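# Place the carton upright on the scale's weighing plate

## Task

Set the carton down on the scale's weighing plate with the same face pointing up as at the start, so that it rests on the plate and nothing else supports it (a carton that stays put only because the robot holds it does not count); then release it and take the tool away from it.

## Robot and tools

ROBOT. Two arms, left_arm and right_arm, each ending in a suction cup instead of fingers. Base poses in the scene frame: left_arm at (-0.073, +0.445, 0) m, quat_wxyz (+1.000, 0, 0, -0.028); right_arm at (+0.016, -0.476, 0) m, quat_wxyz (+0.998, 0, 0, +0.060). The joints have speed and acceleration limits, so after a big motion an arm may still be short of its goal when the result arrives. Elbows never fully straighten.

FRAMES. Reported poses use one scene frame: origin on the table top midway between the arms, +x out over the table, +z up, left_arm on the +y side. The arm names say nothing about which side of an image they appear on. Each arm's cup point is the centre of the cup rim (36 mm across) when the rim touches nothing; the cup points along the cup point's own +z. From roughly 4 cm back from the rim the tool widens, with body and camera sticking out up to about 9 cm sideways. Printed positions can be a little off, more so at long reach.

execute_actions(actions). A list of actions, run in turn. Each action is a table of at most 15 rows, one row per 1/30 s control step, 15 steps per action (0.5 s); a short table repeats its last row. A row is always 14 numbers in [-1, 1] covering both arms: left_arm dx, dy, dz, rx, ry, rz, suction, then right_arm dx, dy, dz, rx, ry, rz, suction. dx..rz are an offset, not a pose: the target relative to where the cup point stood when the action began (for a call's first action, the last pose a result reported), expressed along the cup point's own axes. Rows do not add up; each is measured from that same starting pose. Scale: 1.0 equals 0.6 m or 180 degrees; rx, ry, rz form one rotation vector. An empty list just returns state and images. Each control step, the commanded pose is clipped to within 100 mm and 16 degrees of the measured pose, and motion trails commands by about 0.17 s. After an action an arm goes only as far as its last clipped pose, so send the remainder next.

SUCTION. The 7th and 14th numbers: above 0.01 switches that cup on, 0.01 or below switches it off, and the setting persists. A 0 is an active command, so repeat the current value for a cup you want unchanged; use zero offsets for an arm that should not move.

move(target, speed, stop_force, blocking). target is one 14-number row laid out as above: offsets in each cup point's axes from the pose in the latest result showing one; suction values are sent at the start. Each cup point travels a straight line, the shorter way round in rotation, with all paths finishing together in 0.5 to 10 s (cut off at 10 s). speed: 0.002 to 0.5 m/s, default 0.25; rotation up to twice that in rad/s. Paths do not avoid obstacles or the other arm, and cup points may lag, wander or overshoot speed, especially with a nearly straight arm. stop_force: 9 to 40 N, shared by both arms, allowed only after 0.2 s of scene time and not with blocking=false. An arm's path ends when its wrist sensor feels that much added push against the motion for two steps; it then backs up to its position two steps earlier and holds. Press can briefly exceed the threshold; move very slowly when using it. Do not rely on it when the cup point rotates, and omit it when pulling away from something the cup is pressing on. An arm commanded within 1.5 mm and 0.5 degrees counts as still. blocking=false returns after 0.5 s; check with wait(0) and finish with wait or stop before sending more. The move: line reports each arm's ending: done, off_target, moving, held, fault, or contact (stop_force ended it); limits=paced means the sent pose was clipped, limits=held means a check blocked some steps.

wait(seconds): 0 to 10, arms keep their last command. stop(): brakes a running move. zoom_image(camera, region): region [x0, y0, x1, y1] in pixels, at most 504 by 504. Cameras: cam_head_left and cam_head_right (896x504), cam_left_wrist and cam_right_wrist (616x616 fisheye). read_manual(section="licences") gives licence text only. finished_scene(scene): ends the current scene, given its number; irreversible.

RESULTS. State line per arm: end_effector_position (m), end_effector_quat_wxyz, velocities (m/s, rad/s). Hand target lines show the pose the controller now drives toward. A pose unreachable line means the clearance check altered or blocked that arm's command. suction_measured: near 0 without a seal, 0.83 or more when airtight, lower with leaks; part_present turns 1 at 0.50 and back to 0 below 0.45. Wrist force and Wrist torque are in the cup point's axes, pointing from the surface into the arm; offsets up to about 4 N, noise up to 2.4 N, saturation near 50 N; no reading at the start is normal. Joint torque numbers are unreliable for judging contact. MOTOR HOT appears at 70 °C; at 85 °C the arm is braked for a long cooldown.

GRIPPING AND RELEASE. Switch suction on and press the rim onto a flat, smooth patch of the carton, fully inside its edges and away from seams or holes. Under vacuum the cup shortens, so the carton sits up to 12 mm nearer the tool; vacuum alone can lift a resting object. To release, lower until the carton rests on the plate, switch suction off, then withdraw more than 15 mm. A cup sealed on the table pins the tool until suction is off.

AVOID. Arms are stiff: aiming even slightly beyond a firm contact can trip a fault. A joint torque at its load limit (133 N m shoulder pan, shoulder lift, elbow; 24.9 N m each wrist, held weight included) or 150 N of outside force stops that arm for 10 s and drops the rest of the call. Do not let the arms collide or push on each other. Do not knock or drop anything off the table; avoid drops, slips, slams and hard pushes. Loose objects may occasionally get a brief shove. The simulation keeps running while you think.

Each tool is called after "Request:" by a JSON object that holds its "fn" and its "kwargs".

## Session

Request:
{"fn": "execute_actions", "kwargs": {"actions": []}}

Scene clock: 0.00 s.
left_arm: end_effector_position=(+0.3548, +0.4211, +0.4101) suction_measured=0.00 part_present=0 end_effector_quat_wxyz=(+0.001, +0.028, +1.000, -0.001) end_effector_velocity=(+0.000, +0.000, -0.000) end_effector_angular_velocity=(-0.000, +0.001, -0.001) | right_arm: end_effector_position=(+0.4427, -0.4235, +0.4093) suction_measured=0.00 part_present=0 end_effector_quat_wxyz=(+0.001, -0.062, +0.998, +0.001) end_effector_velocity=(+0.000, +0.000, -0.000) end_effector_angular_velocity=(-0.000, +0.000, -0.002)
Joint positions: left_arm=[-0.315 -1.747  1.517 -1.343 -1.572  1.256] | right_arm=[ 3.459 -1.396 -1.517 -1.797  1.571  1.886]
Joint velocities: left_arm=[ 0.001  0.001 -0.001  0.001 -0.001  0.002] | right_arm=[ 0.    -0.     0.    -0.    -0.     0.002]
Joint torques (N m, as the arm reports them, + toward a larger angle): no reading
Wrist force (N, on the end effector, along its own x y z axes, offset not removed): no reading
Wrist torque (N m, same axes, about the end effector's origin, offset not removed): no reading
Hand target (left_arm): +0.355, +0.421, +0.410; +0.001, +0.028, +1.000, -0.001
Hand target (right_arm): +0.443, -0.424, +0.409; +0.001, -0.062, +0.998, +0.001
camera_calibration (this result's frames):
cam_left_wrist: T_world_to_cam=[[-0.109052, -0.993971, -0.0113549, 0.46856], [-0.867309, 0.0895614, 0.489647, 0.090572], [-0.485679, 0.063245, -0.871847, 0.568847], [0, 0, 0, 1]] pos_world=[0.405928, 0.421647, 0.456919]

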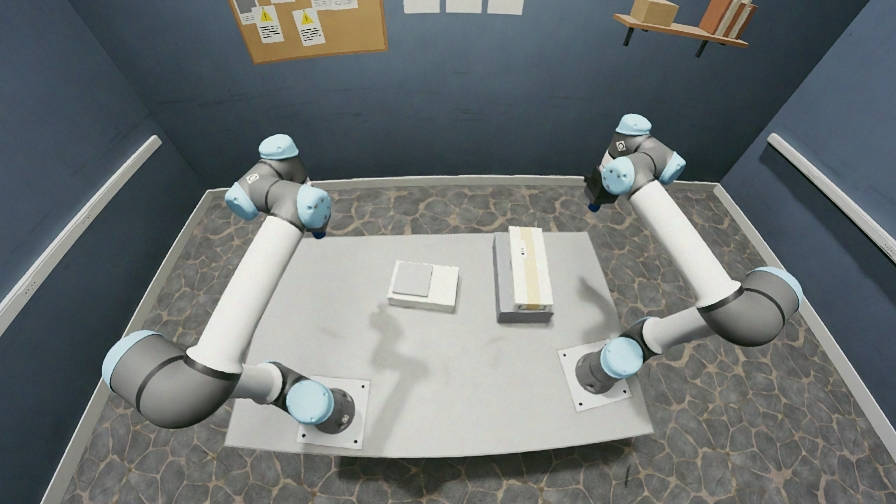

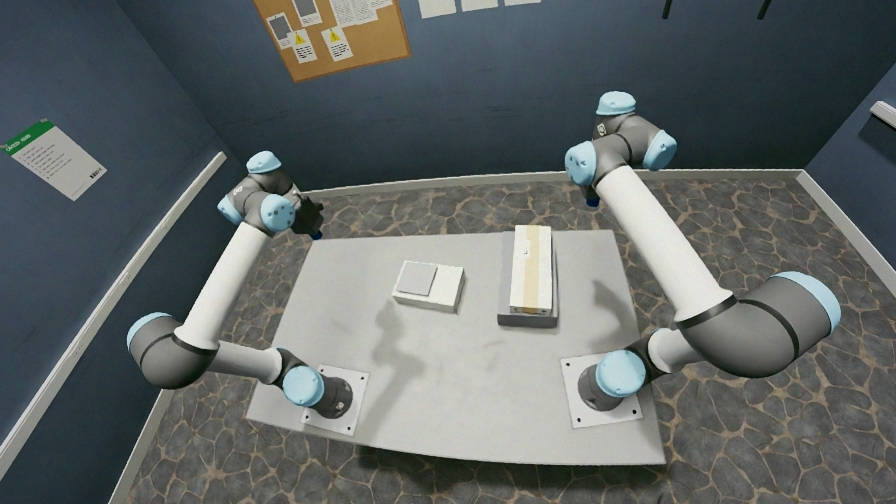

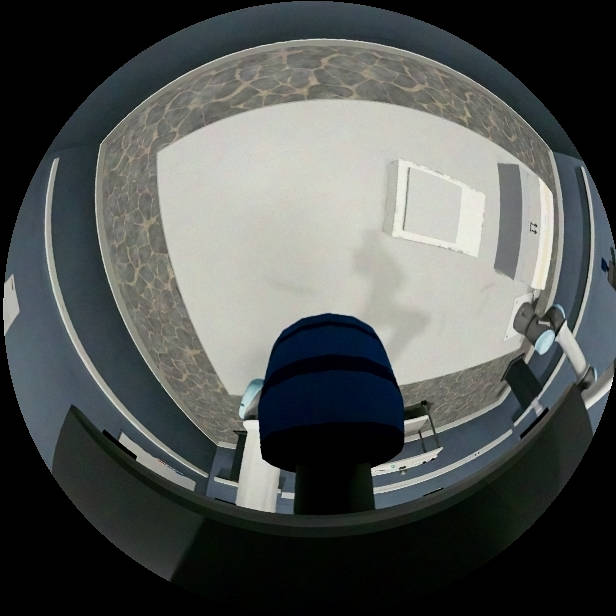

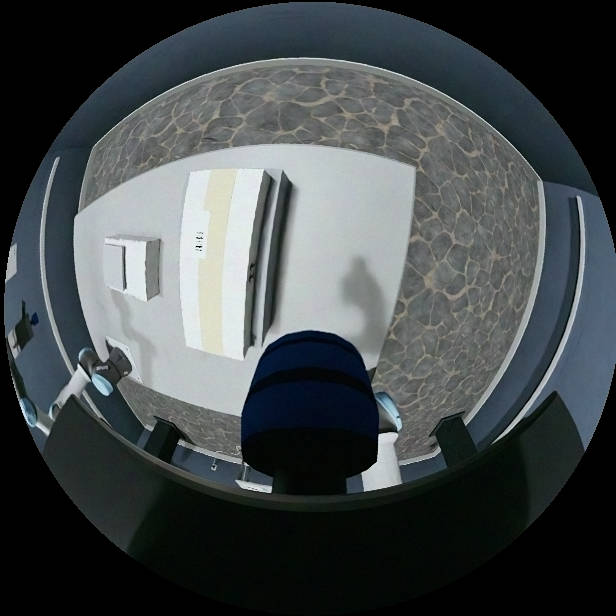

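Request:
{"fn": "zoom_image", "kwargs": {"camera": "cam_right_wrist", "region": [90, 150, 310, 370]}}

Request:
{"fn": "zoom_image", "kwargs": {"camera": "cam_left_wrist", "region": [370, 140, 570, 300]}}

Request:
{"fn": "zoom_image", "kwargs": {"camera": "cam_head_left", "region": [370, 210, 580, 340]}}

Region (90, 150, 310, 370) of cam_right_wrist's 616x616 image, scaled by 2.291, with more detail than that image has.

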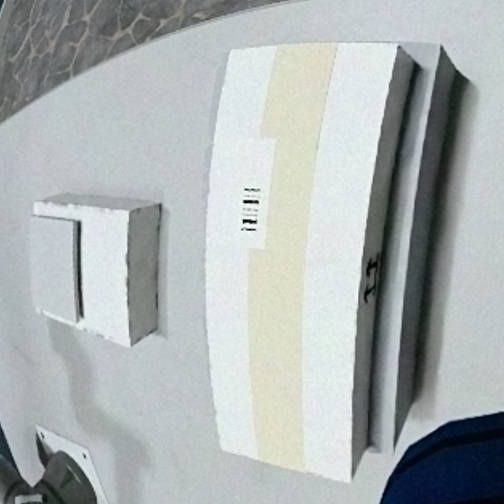

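Region (370, 140, 570, 300) of cam_left_wrist's 616x616 image, scaled by 2.520, with more detail than that image has; it fills the top 403 rows of this view, and the rest is white.

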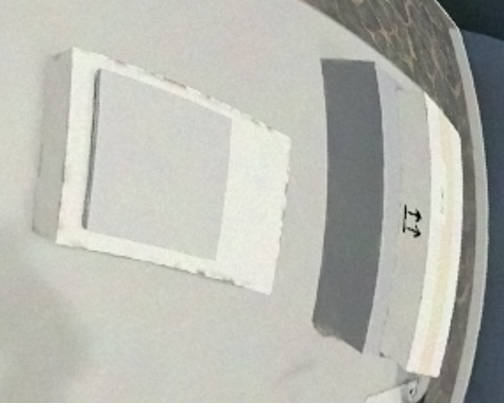

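Region (370, 210, 580, 340) of cam_head_left's 896x504 image, scaled by 2.400, with more detail than that image has; it fills the top 312 rows of this view, and the rest is white.

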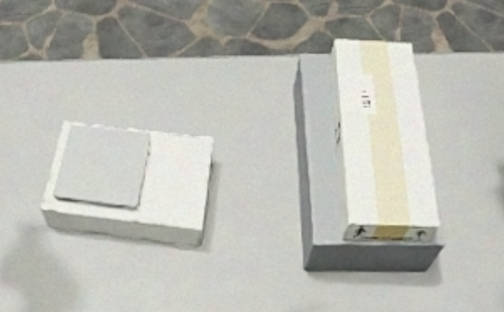

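Request:
{"fn": "move", "kwargs": {"target": [0,0,0,0,0,0,0, 0.1898,0.3184,0.3822,0,0,0.059,0], "speed": 0.3}}

Scene clock: 2.80 s.
left_arm: end_effector_position=(+0.3548, +0.4211, +0.4101) suction_measured=0.00 part_present=0 end_effector_quat_wxyz=(+0.001, +0.028, +1.000, -0.001) end_effector_velocity=(-0.001, -0.000, -0.001) end_effector_angular_velocity=(+0.001, +0.004, +0.000) | right_arm: end_effector_position=(+0.3061, -0.2477, +0.1801) suction_measured=0.00 part_present=0 end_effector_quat_wxyz=(+0.000, +0.031, +1.000, +0.001) end_effector_velocity=(-0.000, +0.001, -0.001) end_effector_angular_velocity=(+0.000, -0.001, -0.001)
Joint positions: left_arm=[-0.315 -1.747  1.517 -1.343 -1.572  1.256] | right_arm=[ 4.058 -1.268 -2.205 -1.238  1.572  2.67 ]
Joint velocities: left_arm=[-0.001 -0.     0.003  0.002 -0.001 -0.001] | right_arm=[ 0.004 -0.002 -0.002  0.005 -0.001  0.005]
Joint torques (N m, as the arm reports them, + toward a larger angle): left_arm=[  1.27 -15.3  -23.26  -2.36   0.6    0.06] | right_arm=[ 9.5   2.43 11.62  3.45 -2.79  1.32]
Wrist force (N, on the end effector, along its own x y z axes, offset not removed): left_arm=[-2.1 -1.5 -2.5] | right_arm=[0.4 1.2 1.7]
Wrist torque (N m, same axes, about the end effector's origin, offset not removed): left_arm=[-0.32 0.35 -0.10] | right_arm=[0.36 -0.10 0.04]
Hand target (left_arm): +0.355, +0.421, +0.410; +0.001, +0.028, +1.000, -0.001
Hand target (right_arm): +0.306, -0.248, +0.180; +0.000, +0.031, +1.000, +0.001
Off the commanded pose (left_arm): 0.000 m, 0 deg.
Off the commanded pose (right_arm): 0.000 m, 0 deg.
move: done
camera_calibration (this result's frames):
cam_left_wrist: T_world_to_cam=[[-0.109052, -0.993971, -0.0113549, 0.46856], [-0.867309, 0.0895614, 0.489647, 0.0905721], [-0.485678, 0.0632449, -0.871847, 0.568847], [0, 0, 0, 1]] pos_world=[0.405928, 0.421647, 0.456919]
cam_right_wrist: T_world_to_cam=[[-0.0601121, -0.997591, -0.0346125, -0.220078], [-0.910808, 0.0406287, 0.410827, 0.238099], [-0.408431, 0.056221, -0.911056, 0.371596], [0, 0, 0, 1]] pos_world=[0.355404, -0.250113, 0.23311]

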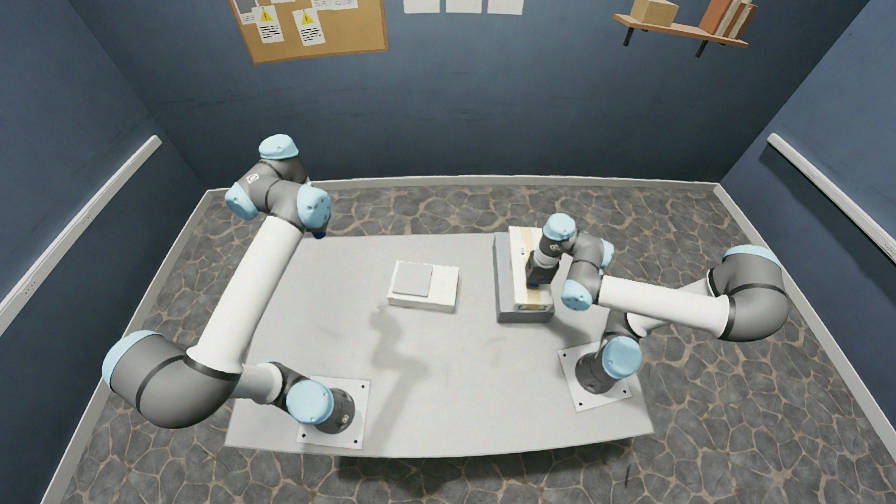

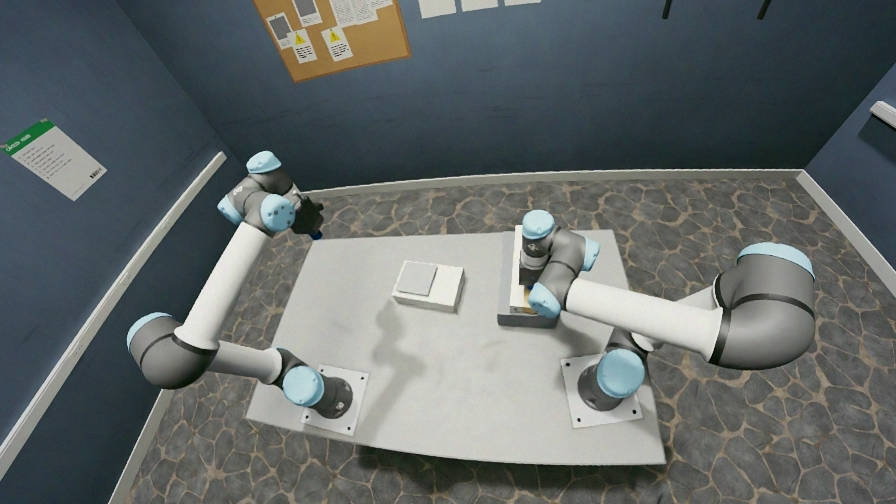

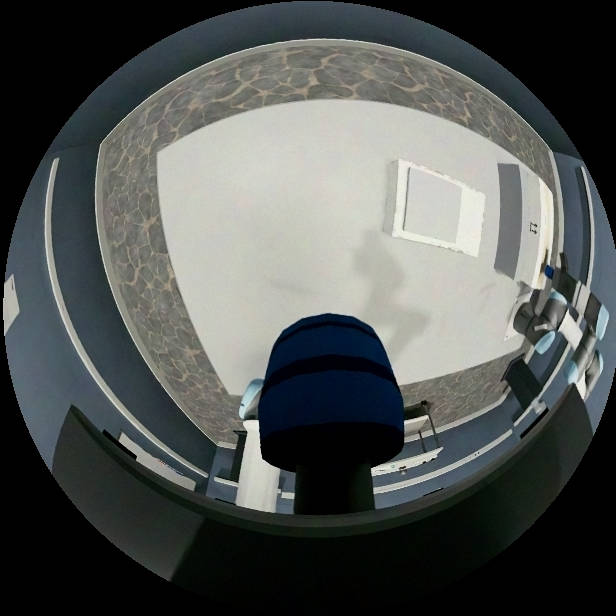

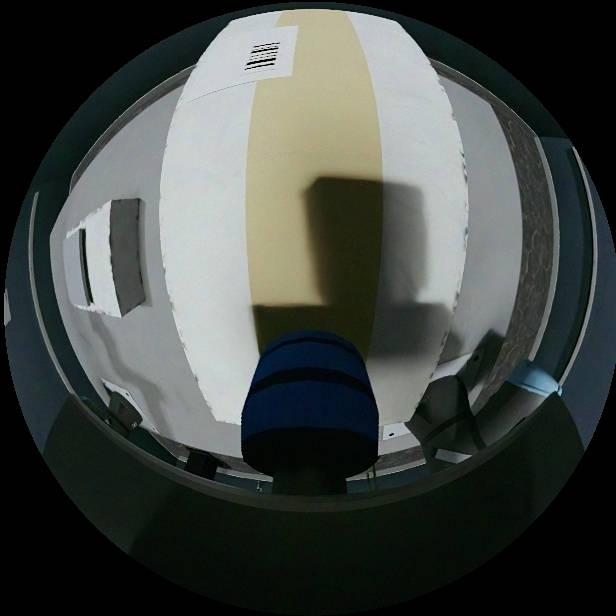

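Request:
{"fn": "execute_actions", "kwargs": {"actions": []}}

Scene clock: 3.40 s.
left_arm: end_effector_position=(+0.3548, +0.4211, +0.4101) suction_measured=0.00 part_present=0 end_effector_quat_wxyz=(+0.001, +0.028, +1.000, -0.001) end_effector_velocity=(-0.000, -0.000, -0.000) end_effector_angular_velocity=(+0.000, +0.001, -0.000) | right_arm: end_effector_position=(+0.3061, -0.2476, +0.1800) suction_measured=0.00 part_present=0 end_effector_quat_wxyz=(+0.000, +0.031, +1.000, +0.001) end_effector_velocity=(-0.000, +0.000, +0.000) end_effector_angular_velocity=(+0.000, +0.000, +0.000)
Joint positions: left_arm=[-0.315 -1.747  1.517 -1.343 -1.572  1.256] | right_arm=[ 4.058 -1.268 -2.205 -1.237  1.571  2.67 ]
Joint velocities: left_arm=[-0.    -0.     0.     0.001 -0.     0.   ] | right_arm=[ 0. -0.  0. -0.  0. -0.]
Joint torques (N m, as the arm reports them, + toward a larger angle): left_arm=[  1.85 -16.5  -22.68  -2.34   0.67   0.  ] | right_arm=[11.15  3.4  11.02  3.52 -2.91  1.27]
Wrist force (N, on the end effector, along its own x y z axes, offset not removed): left_arm=[-2.3 4.0 -5.6] | right_arm=[-1.6 1.3 0.8]
Wrist torque (N m, same axes, about the end effector's origin, offset not removed): left_arm=[0.65 0.26 0.00] | right_arm=[0.27 0.30 0.11]
Hand target (left_arm): +0.355, +0.421, +0.410; +0.001, +0.028, +1.000, -0.001
Hand target (right_arm): +0.306, -0.248, +0.180; +0.000, +0.031, +1.000, +0.001
Off the commanded pose (left_arm): 0.000 m, 0 deg.
Off the commanded pose (right_arm): 0.000 m, 0 deg.
camera_calibration (this result's frames):
cam_left_wrist: T_world_to_cam=[[-0.109052, -0.993971, -0.0113548, 0.46856], [-0.867309, 0.0895617, 0.489647, 0.0905719], [-0.485679, 0.0632451, -0.871847, 0.568847], [0, 0, 0, 1]] pos_world=[0.405928, 0.421647, 0.456919]
cam_right_wrist: T_world_to_cam=[[-0.0602393, -0.997584, -0.0346075, -0.219931], [-0.910858, 0.0407545, 0.410703, 0.238184], [-0.4083, 0.056263, -0.911112, 0.371444], [0, 0, 0, 1]] pos_world=[0.355364, -0.250005, 0.232993]

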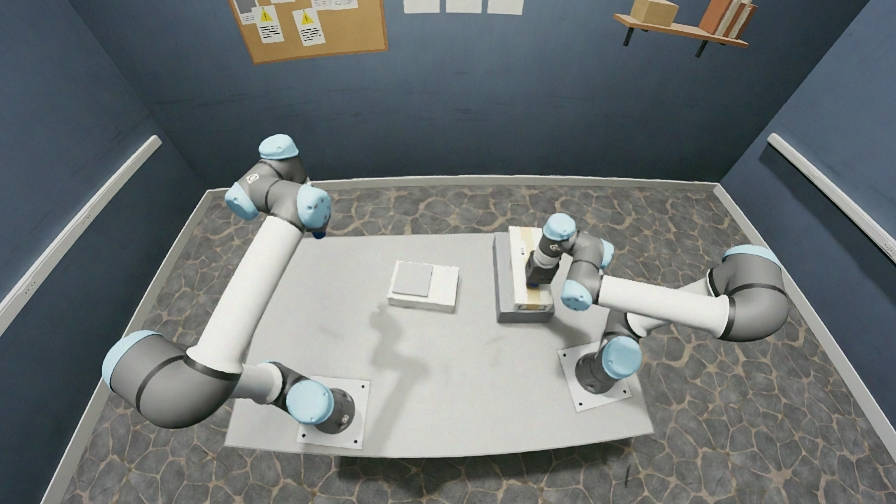

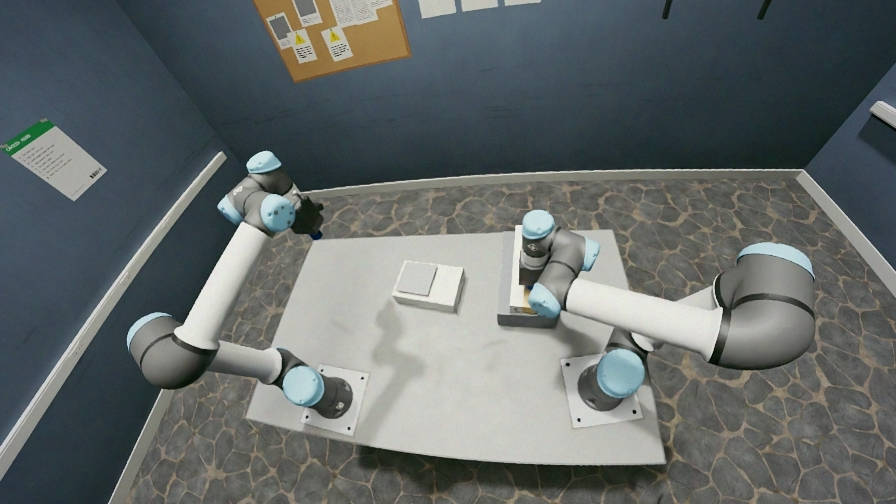

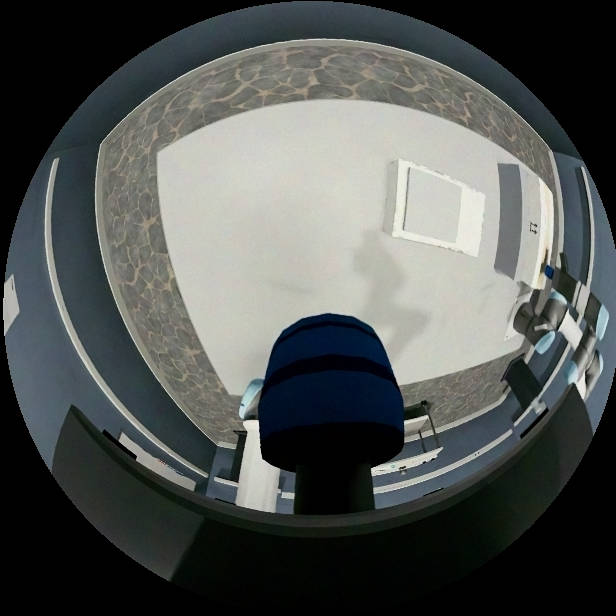

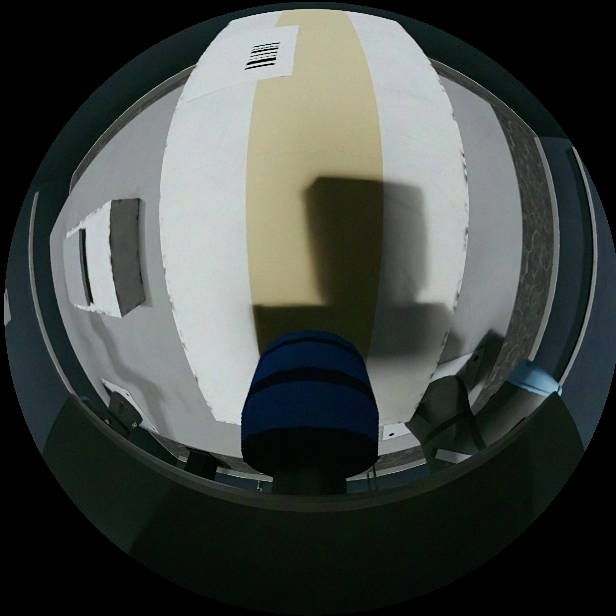

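Request:
{"fn": "move", "kwargs": {"target": [0,0,0,0,0,0,0, 0,0.004,0.05,0,0,0,1], "speed": 0.04, "stop_force": 12}}

Request:
{"fn": "wait", "kwargs": {"seconds": 0.3}}

Scene clock: 4.60 s.
left_arm: end_effector_position=(+0.3548, +0.4211, +0.4101) suction_measured=0.00 part_present=0 end_effector_quat_wxyz=(+0.001, +0.028, +1.000, -0.001) end_effector_velocity=(-0.000, -0.000, +0.000) end_effector_angular_velocity=(-0.000, -0.001, -0.001) | right_arm: end_effector_position=(+0.3062, -0.2452, +0.1501) suction_measured=0.98 part_present=1 end_effector_quat_wxyz=(+0.000, +0.031, +1.000, +0.001) end_effector_velocity=(-0.000, -0.000, -0.002) end_effector_angular_velocity=(-0.001, +0.001, +0.001)
Joint positions: left_arm=[-0.315 -1.747  1.517 -1.343 -1.572  1.256] | right_arm=[ 4.062 -1.306 -2.262 -1.143  1.571  2.674]
Joint velocities: left_arm=[-0.001 -0.001  0.    -0.     0.     0.   ] | right_arm=[ 0.    -0.003 -0.003  0.005  0.    -0.001]
Joint torques (N m, as the arm reports them, + toward a larger angle): left_arm=[  1.4  -17.18 -22.09  -2.26   0.51   0.21] | right_arm=[ 9.55  9.68 17.05  5.24 -1.56  1.33]
Wrist force (N, on the end effector, along its own x y z axes, offset not removed): left_arm=[-1.3 0.1 -1.1] | right_arm=[0.7 -0.1 17.9]
Wrist torque (N m, same axes, about the end effector's origin, offset not removed): left_arm=[0.05 0.23 0.12] | right_arm=[0.17 0.07 0.05]
Hand target (left_arm): +0.355, +0.421, +0.410; +0.001, +0.028, +1.000, -0.001
Hand target (right_arm): +0.306, -0.245, +0.150; +0.000, +0.031, +1.000, +0.001
Off the commanded pose (left_arm): 0.000 m, 0 deg.
Off the commanded pose (right_arm): 0.000 m, 0 deg.
move: done
camera_calibration (this result's frames):
cam_left_wrist: T_world_to_cam=[[-0.109052, -0.993971, -0.0113549, 0.46856], [-0.867309, 0.0895615, 0.489647, 0.0905721], [-0.485678, 0.063245, -0.871847, 0.568847], [0, 0, 0, 1]] pos_world=[0.405928, 0.421647, 0.456919]
cam_right_wrist: T_world_to_cam=[[-0.0602373, -0.997586, -0.0345614, -0.218591], [-0.910861, 0.040772, 0.410695, 0.250491], [-0.408295, 0.0562198, -0.911117, 0.344165], [0, 0, 0, 1]] pos_world=[0.355516, -0.247625, 0.203144]

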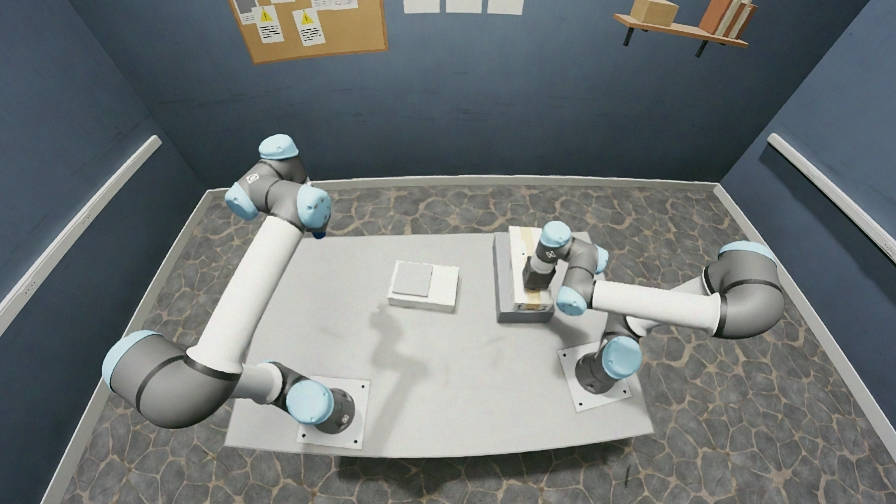

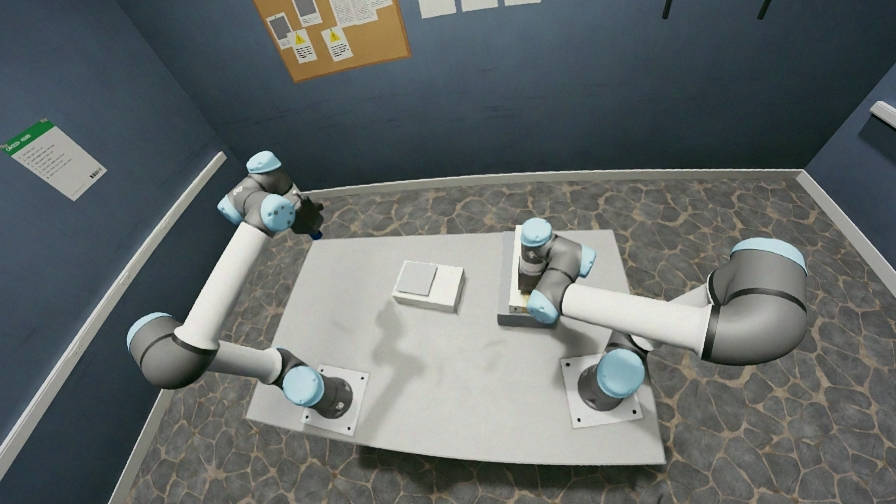

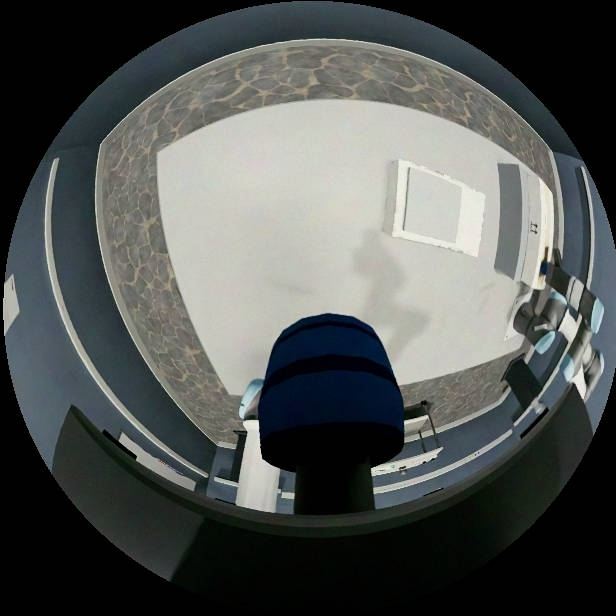

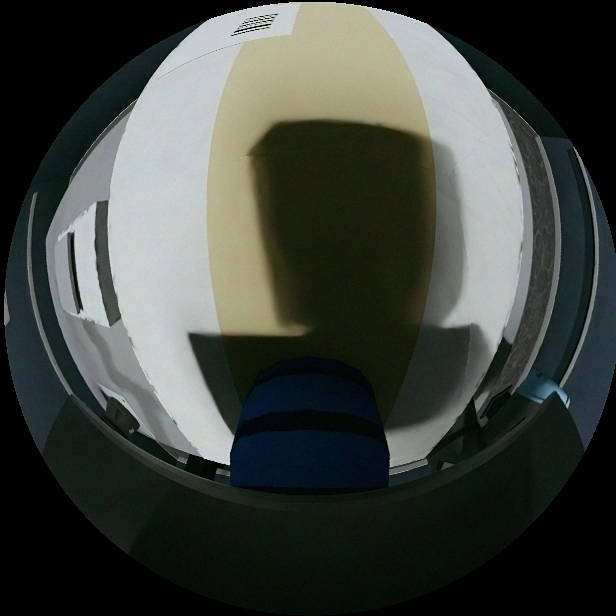

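Scene clock: 4.90 s.
left_arm: end_effector_position=(+0.3548, +0.4211, +0.4101) suction_measured=0.00 part_present=0 end_effector_quat_wxyz=(+0.001, +0.028, +1.000, -0.001) end_effector_velocity=(+0.000, +0.001, -0.000) end_effector_angular_velocity=(+0.001, +0.000, +0.000) | right_arm: end_effector_position=(+0.3062, -0.2452, +0.1500) suction_measured=0.99 part_present=1 end_effector_quat_wxyz=(+0.000, +0.031, +1.000, +0.001) end_effector_velocity=(-0.000, -0.000, -0.000) end_effector_angular_velocity=(-0.000, +0.000, -0.001)
Joint positions: left_arm=[-0.315 -1.747  1.517 -1.343 -1.572  1.256] | right_arm=[ 4.062 -1.306 -2.262 -1.142  1.571  2.674]
Joint velocities: left_arm=[ 0.001  0.     0.    -0.     0.001  0.001] | right_arm=[ 0.     0.    -0.001  0.    -0.     0.001]
Joint torques (N m, as the arm reports them, + toward a larger angle): left_arm=[  0.84 -16.32 -22.53  -2.58   0.48   0.11] | right_arm=[10.11  9.98 16.7   5.04 -1.14  1.32]
Wrist force (N, on the end effector, along its own x y z axes, offset not removed): left_arm=[-0.7 0.4 0.6] | right_arm=[1.9 1.4 17.6]
Wrist torque (N m, same axes, about the end effector's origin, offset not removed): left_arm=[-0.01 0.07 0.15] | right_arm=[0.28 -0.10 0.09]
Hand target (left_arm): +0.355, +0.421, +0.410; +0.001, +0.028, +1.000, -0.001
Hand target (right_arm): +0.306, -0.245, +0.150; +0.000, +0.031, +1.000, +0.001
Off the commanded pose (left_arm): 0.000 m, 0 deg.
Off the commanded pose (right_arm): 0.000 m, 0 deg.
wait: 0.30 s; at rest by 0.17 s
camera_calibration (this result's frames):
cam_left_wrist: T_world_to_cam=[[-0.109052, -0.993971, -0.0113549, 0.46856], [-0.867309, 0.0895614, 0.489647, 0.090572], [-0.485679, 0.063245, -0.871847, 0.568847], [0, 0, 0, 1]] pos_world=[0.405928, 0.421647, 0.456919]
cam_right_wrist: T_world_to_cam=[[-0.0602383, -0.997584, -0.0345923, -0.218569], [-0.910868, 0.0407612, 0.410681, 0.250563], [-0.408279, 0.0562477, -0.911123, 0.344031], [0, 0, 0, 1]] pos_world=[0.355524, -0.247606, 0.202992]

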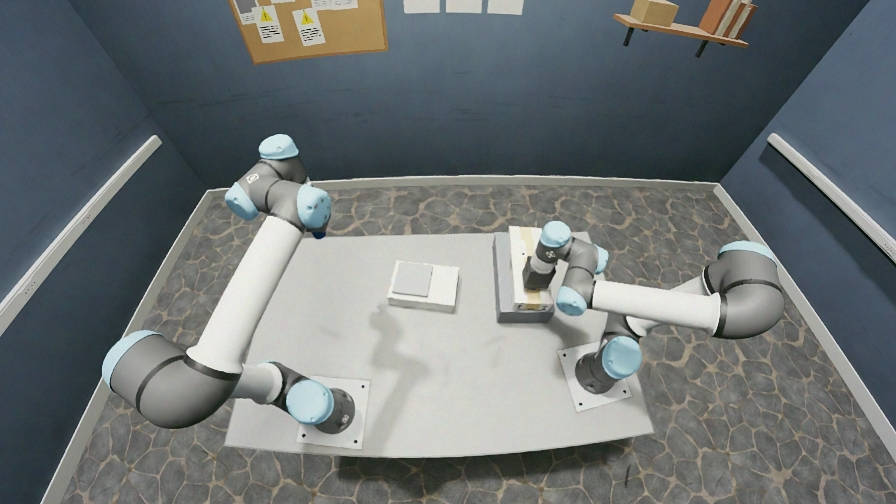

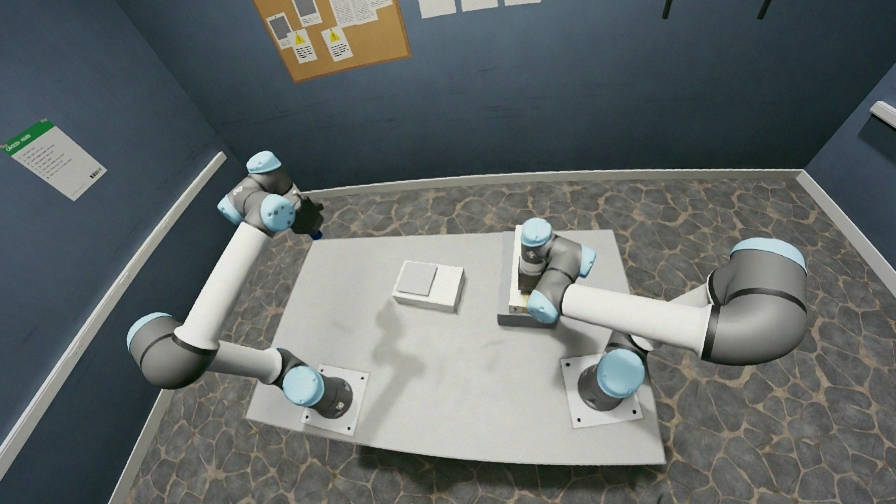

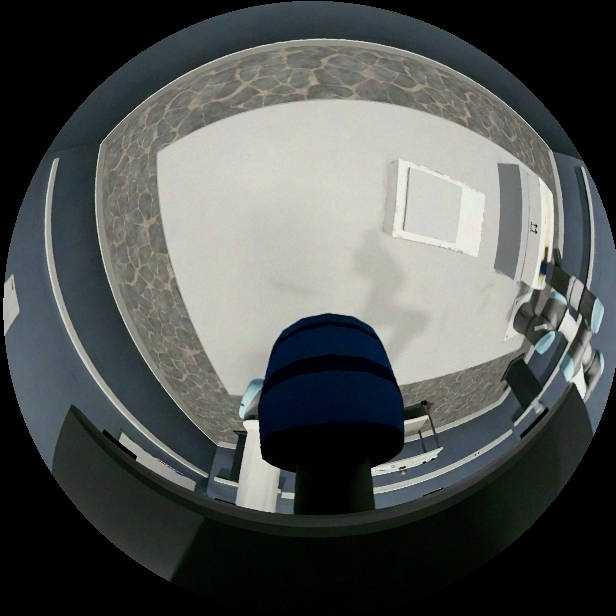

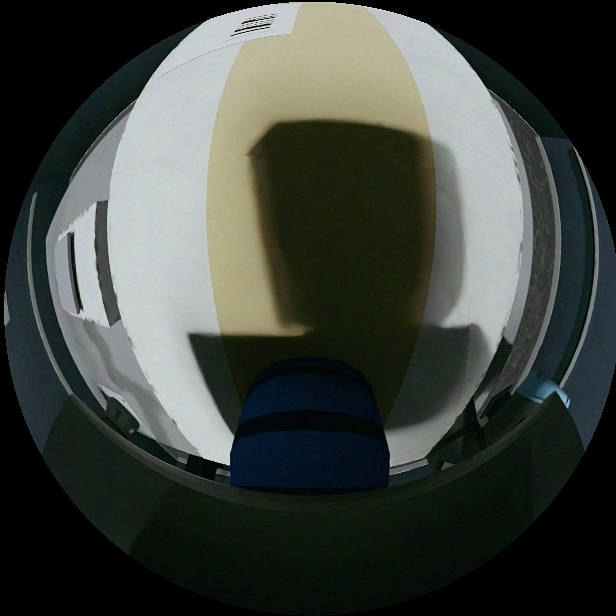

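Request:
{"fn": "move", "kwargs": {"target": [0,0,0,0,0,0,0, 0,0,-0.02,0,0,0,1], "speed": 0.03}}

Request:
{"fn": "wait", "kwargs": {"seconds": 0.3}}

Scene clock: 5.83 s.
left_arm: end_effector_position=(+0.3548, +0.4211, +0.4101) suction_measured=0.00 part_present=0 end_effector_quat_wxyz=(+0.001, +0.028, +1.000, -0.001) end_effector_velocity=(+0.000, -0.000, +0.000) end_effector_angular_velocity=(+0.001, -0.001, -0.001) | right_arm: end_effector_position=(+0.3062, -0.2452, +0.1618) suction_measured=0.99 part_present=1 end_effector_quat_wxyz=(+0.000, +0.031, +1.000, +0.001) end_effector_velocity=(+0.000, +0.000, +0.002) end_effector_angular_velocity=(+0.000, +0.000, +0.000)
Joint positions: left_arm=[-0.315 -1.747  1.517 -1.343 -1.572  1.256] | right_arm=[ 4.062 -1.292 -2.239 -1.18   1.571  2.674]
Joint velocities: left_arm=[-0.    -0.    -0.    -0.     0.001  0.   ] | right_arm=[ 0.     0.002  0.004 -0.005  0.     0.   ]
Joint torques (N m, as the arm reports them, + toward a larger angle): left_arm=[  1.99 -16.47 -22.58  -2.1    0.53   0.14] | right_arm=[ 7.53 23.82 42.16  2.71 -0.61  0.22]
Wrist force (N, on the end effector, along its own x y z axes, offset not removed): left_arm=[-0.5 1.6 -0.8] | right_arm=[1.9 -1.4 19.4]
Wrist torque (N m, same axes, about the end effector's origin, offset not removed): left_arm=[0.24 0.16 0.25] | right_arm=[-0.11 -0.08 0.19]
Hand target (left_arm): +0.355, +0.421, +0.410; +0.001, +0.028, +1.000, -0.001
Hand target (right_arm): +0.306, -0.245, +0.162; +0.000, +0.031, +1.000, +0.001
Off the commanded pose (left_arm): 0.000 m, 0 deg.
Off the commanded pose (right_arm): 0.000 m, 0 deg.
move: done
camera_calibration (this result's frames):
cam_left_wrist: T_world_to_cam=[[-0.109052, -0.993971, -0.011355, 0.46856], [-0.867309, 0.0895614, 0.489648, 0.0905719], [-0.485679, 0.0632452, -0.871847, 0.568847], [0, 0, 0, 1]] pos_world=[0.405928, 0.421647, 0.456919]
cam_right_wrist: T_world_to_cam=[[-0.0602375, -0.997584, -0.0345983, -0.218162], [-0.910869, 0.0407582, 0.410678, 0.245694], [-0.408276, 0.0562527, -0.911124, 0.354828], [0, 0, 0, 1]] pos_world=[0.355521, -0.247609, 0.214843]

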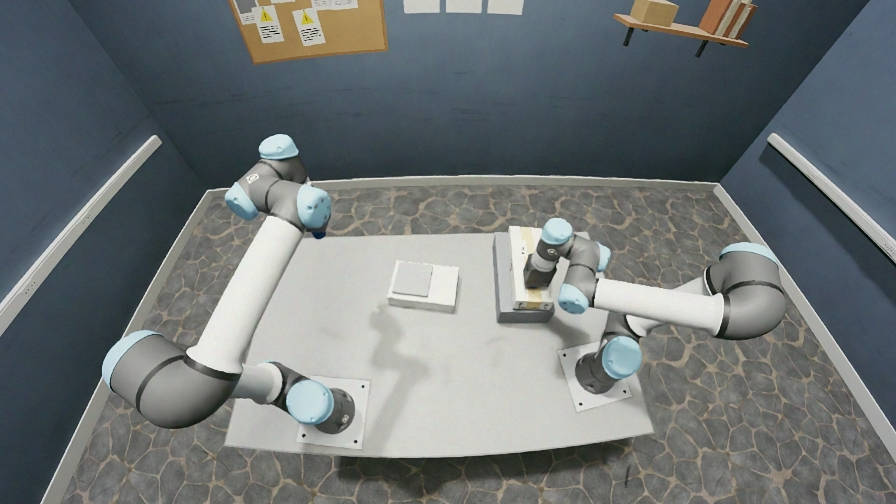

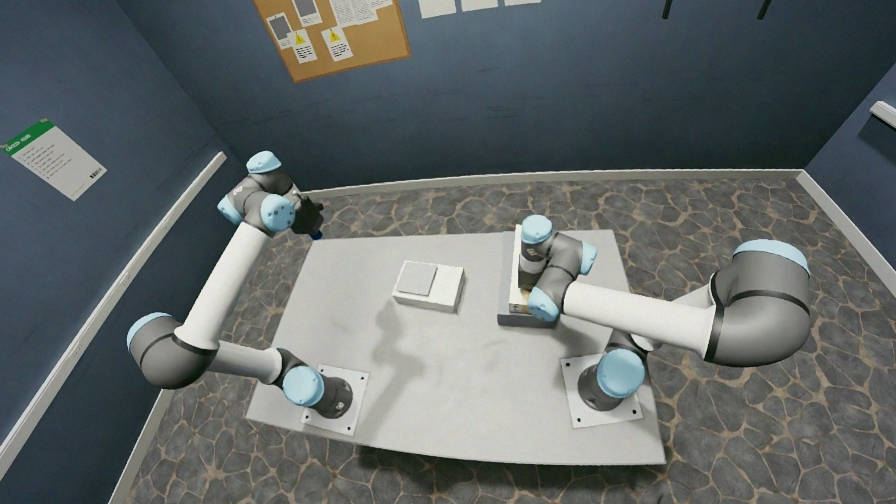

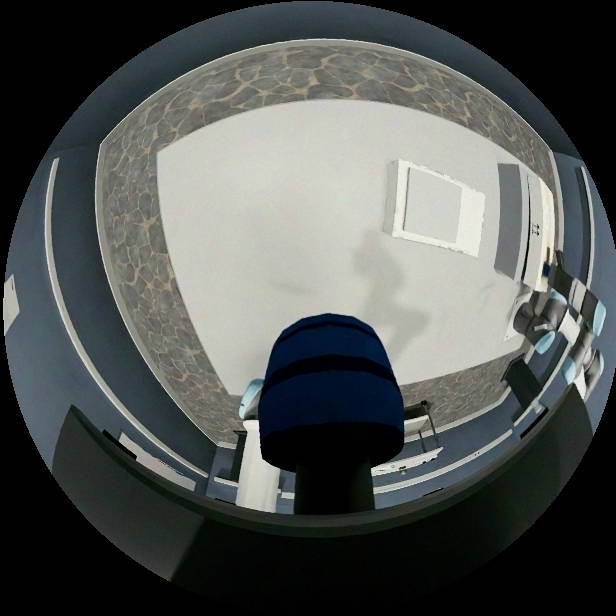

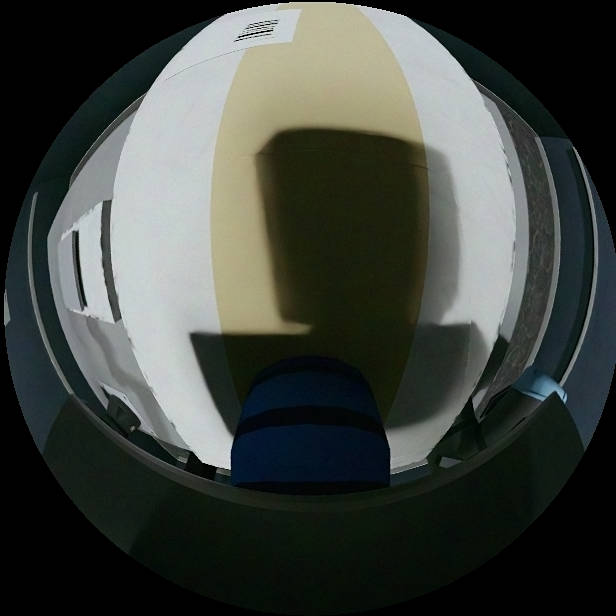

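Scene clock: 6.13 s.
left_arm: end_effector_position=(+0.3548, +0.4211, +0.4101) suction_measured=0.00 part_present=0 end_effector_quat_wxyz=(+0.001, +0.028, +1.000, -0.001) end_effector_velocity=(-0.000, -0.000, +0.001) end_effector_angular_velocity=(-0.001, -0.000, -0.002) | right_arm: end_effector_position=(+0.3062, -0.2452, +0.1620) suction_measured=0.99 part_present=1 end_effector_quat_wxyz=(+0.000, +0.031, +1.000, +0.001) end_effector_velocity=(+0.000, +0.000, +0.000) end_effector_angular_velocity=(-0.000, -0.000, +0.000)
Joint positions: left_arm=[-0.315 -1.747  1.517 -1.343 -1.572  1.256] | right_arm=[ 4.062 -1.292 -2.239 -1.18   1.571  2.674]
Joint velocities: left_arm=[-0.    -0.001 -0.002  0.002 -0.001  0.002] | right_arm=[ 0. -0.  0. -0. -0.  0.]
Joint torques (N m, as the arm reports them, + toward a larger angle): left_arm=[  0.15 -15.64 -23.17  -2.26   0.42   0.04] | right_arm=[ 6.92 24.61 41.43  2.55 -0.42  0.21]
Wrist force (N, on the end effector, along its own x y z axes, offset not removed): left_arm=[1.1 -1.1 -0.8] | right_arm=[1.1 0.5 19.3]
Wrist torque (N m, same axes, about the end effector's origin, offset not removed): left_arm=[-0.15 -0.19 0.22] | right_arm=[0.15 0.00 0.19]
Hand target (left_arm): +0.355, +0.421, +0.410; +0.001, +0.028, +1.000, -0.001
Hand target (right_arm): +0.306, -0.245, +0.162; +0.000, +0.031, +1.000, +0.001
Off the commanded pose (left_arm): 0.000 m, 0 deg.
Off the commanded pose (right_arm): 0.000 m, 0 deg.
wait: 0.30 s; at rest by 0.17 s
camera_calibration (this result's frames):
cam_left_wrist: T_world_to_cam=[[-0.109052, -0.993971, -0.0113548, 0.46856], [-0.867308, 0.0895614, 0.489648, 0.090572], [-0.485679, 0.063245, -0.871846, 0.568847], [0, 0, 0, 1]] pos_world=[0.405928, 0.421647, 0.456919]
cam_right_wrist: T_world_to_cam=[[-0.0602374, -0.997584, -0.0345924, -0.218158], [-0.910868, 0.0407603, 0.410681, 0.245633], [-0.408279, 0.0562474, -0.911123, 0.354961], [0, 0, 0, 1]] pos_world=[0.355521, -0.247609, 0.214989]

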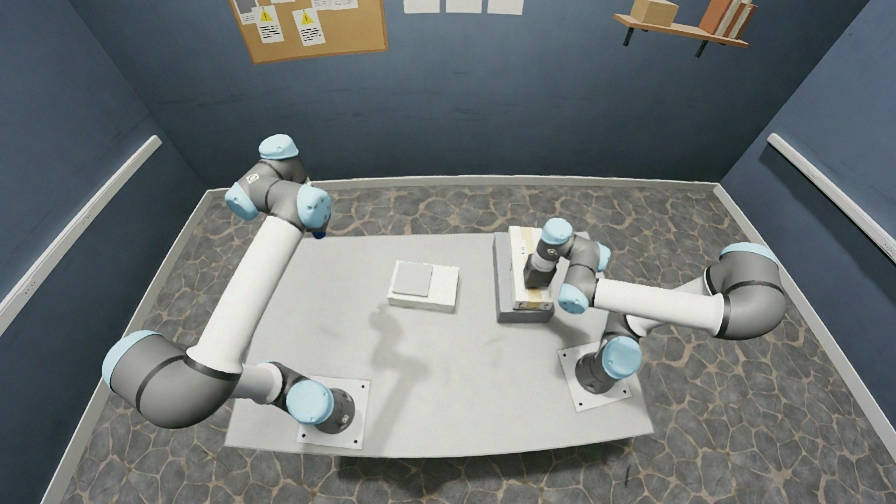

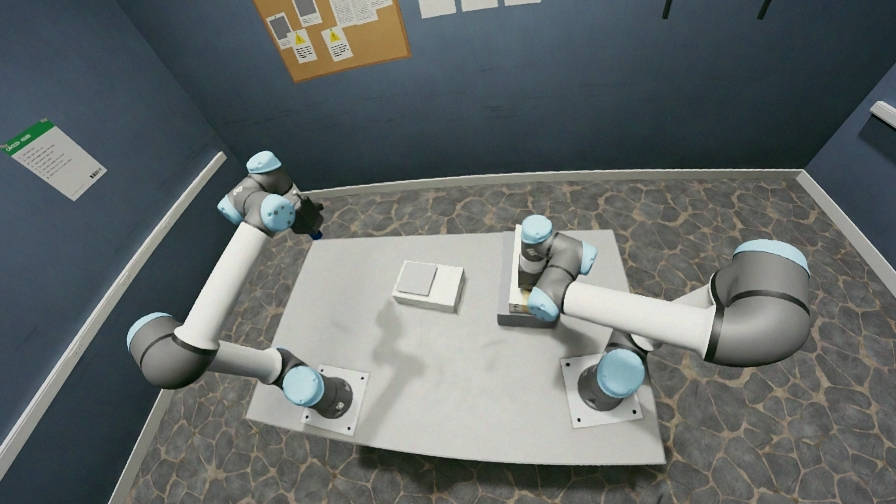

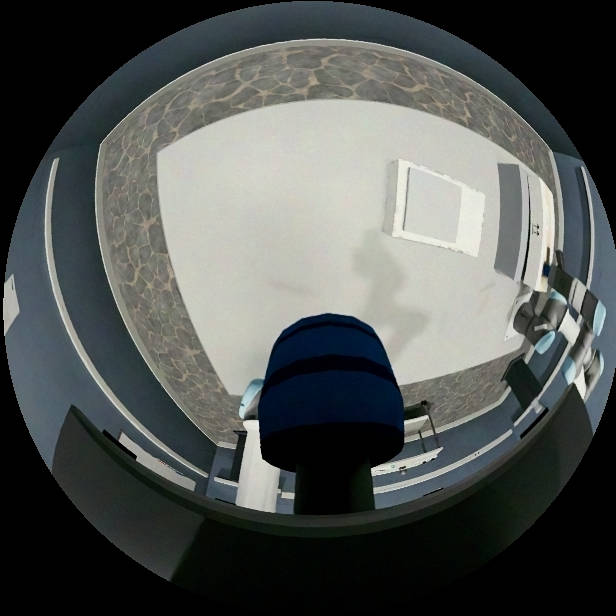

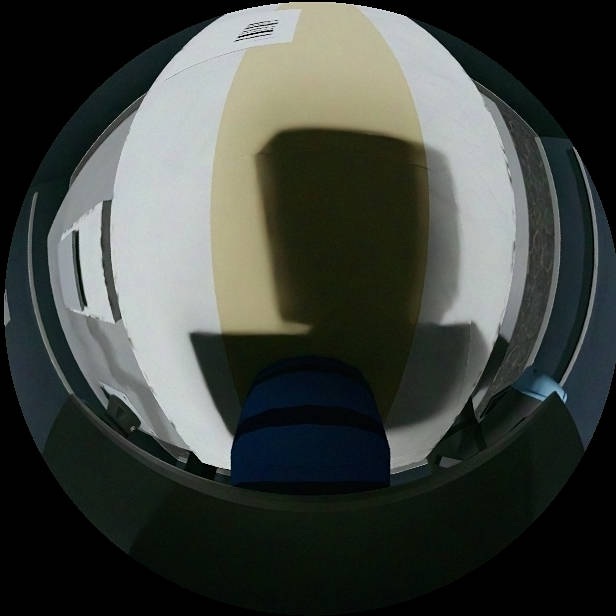

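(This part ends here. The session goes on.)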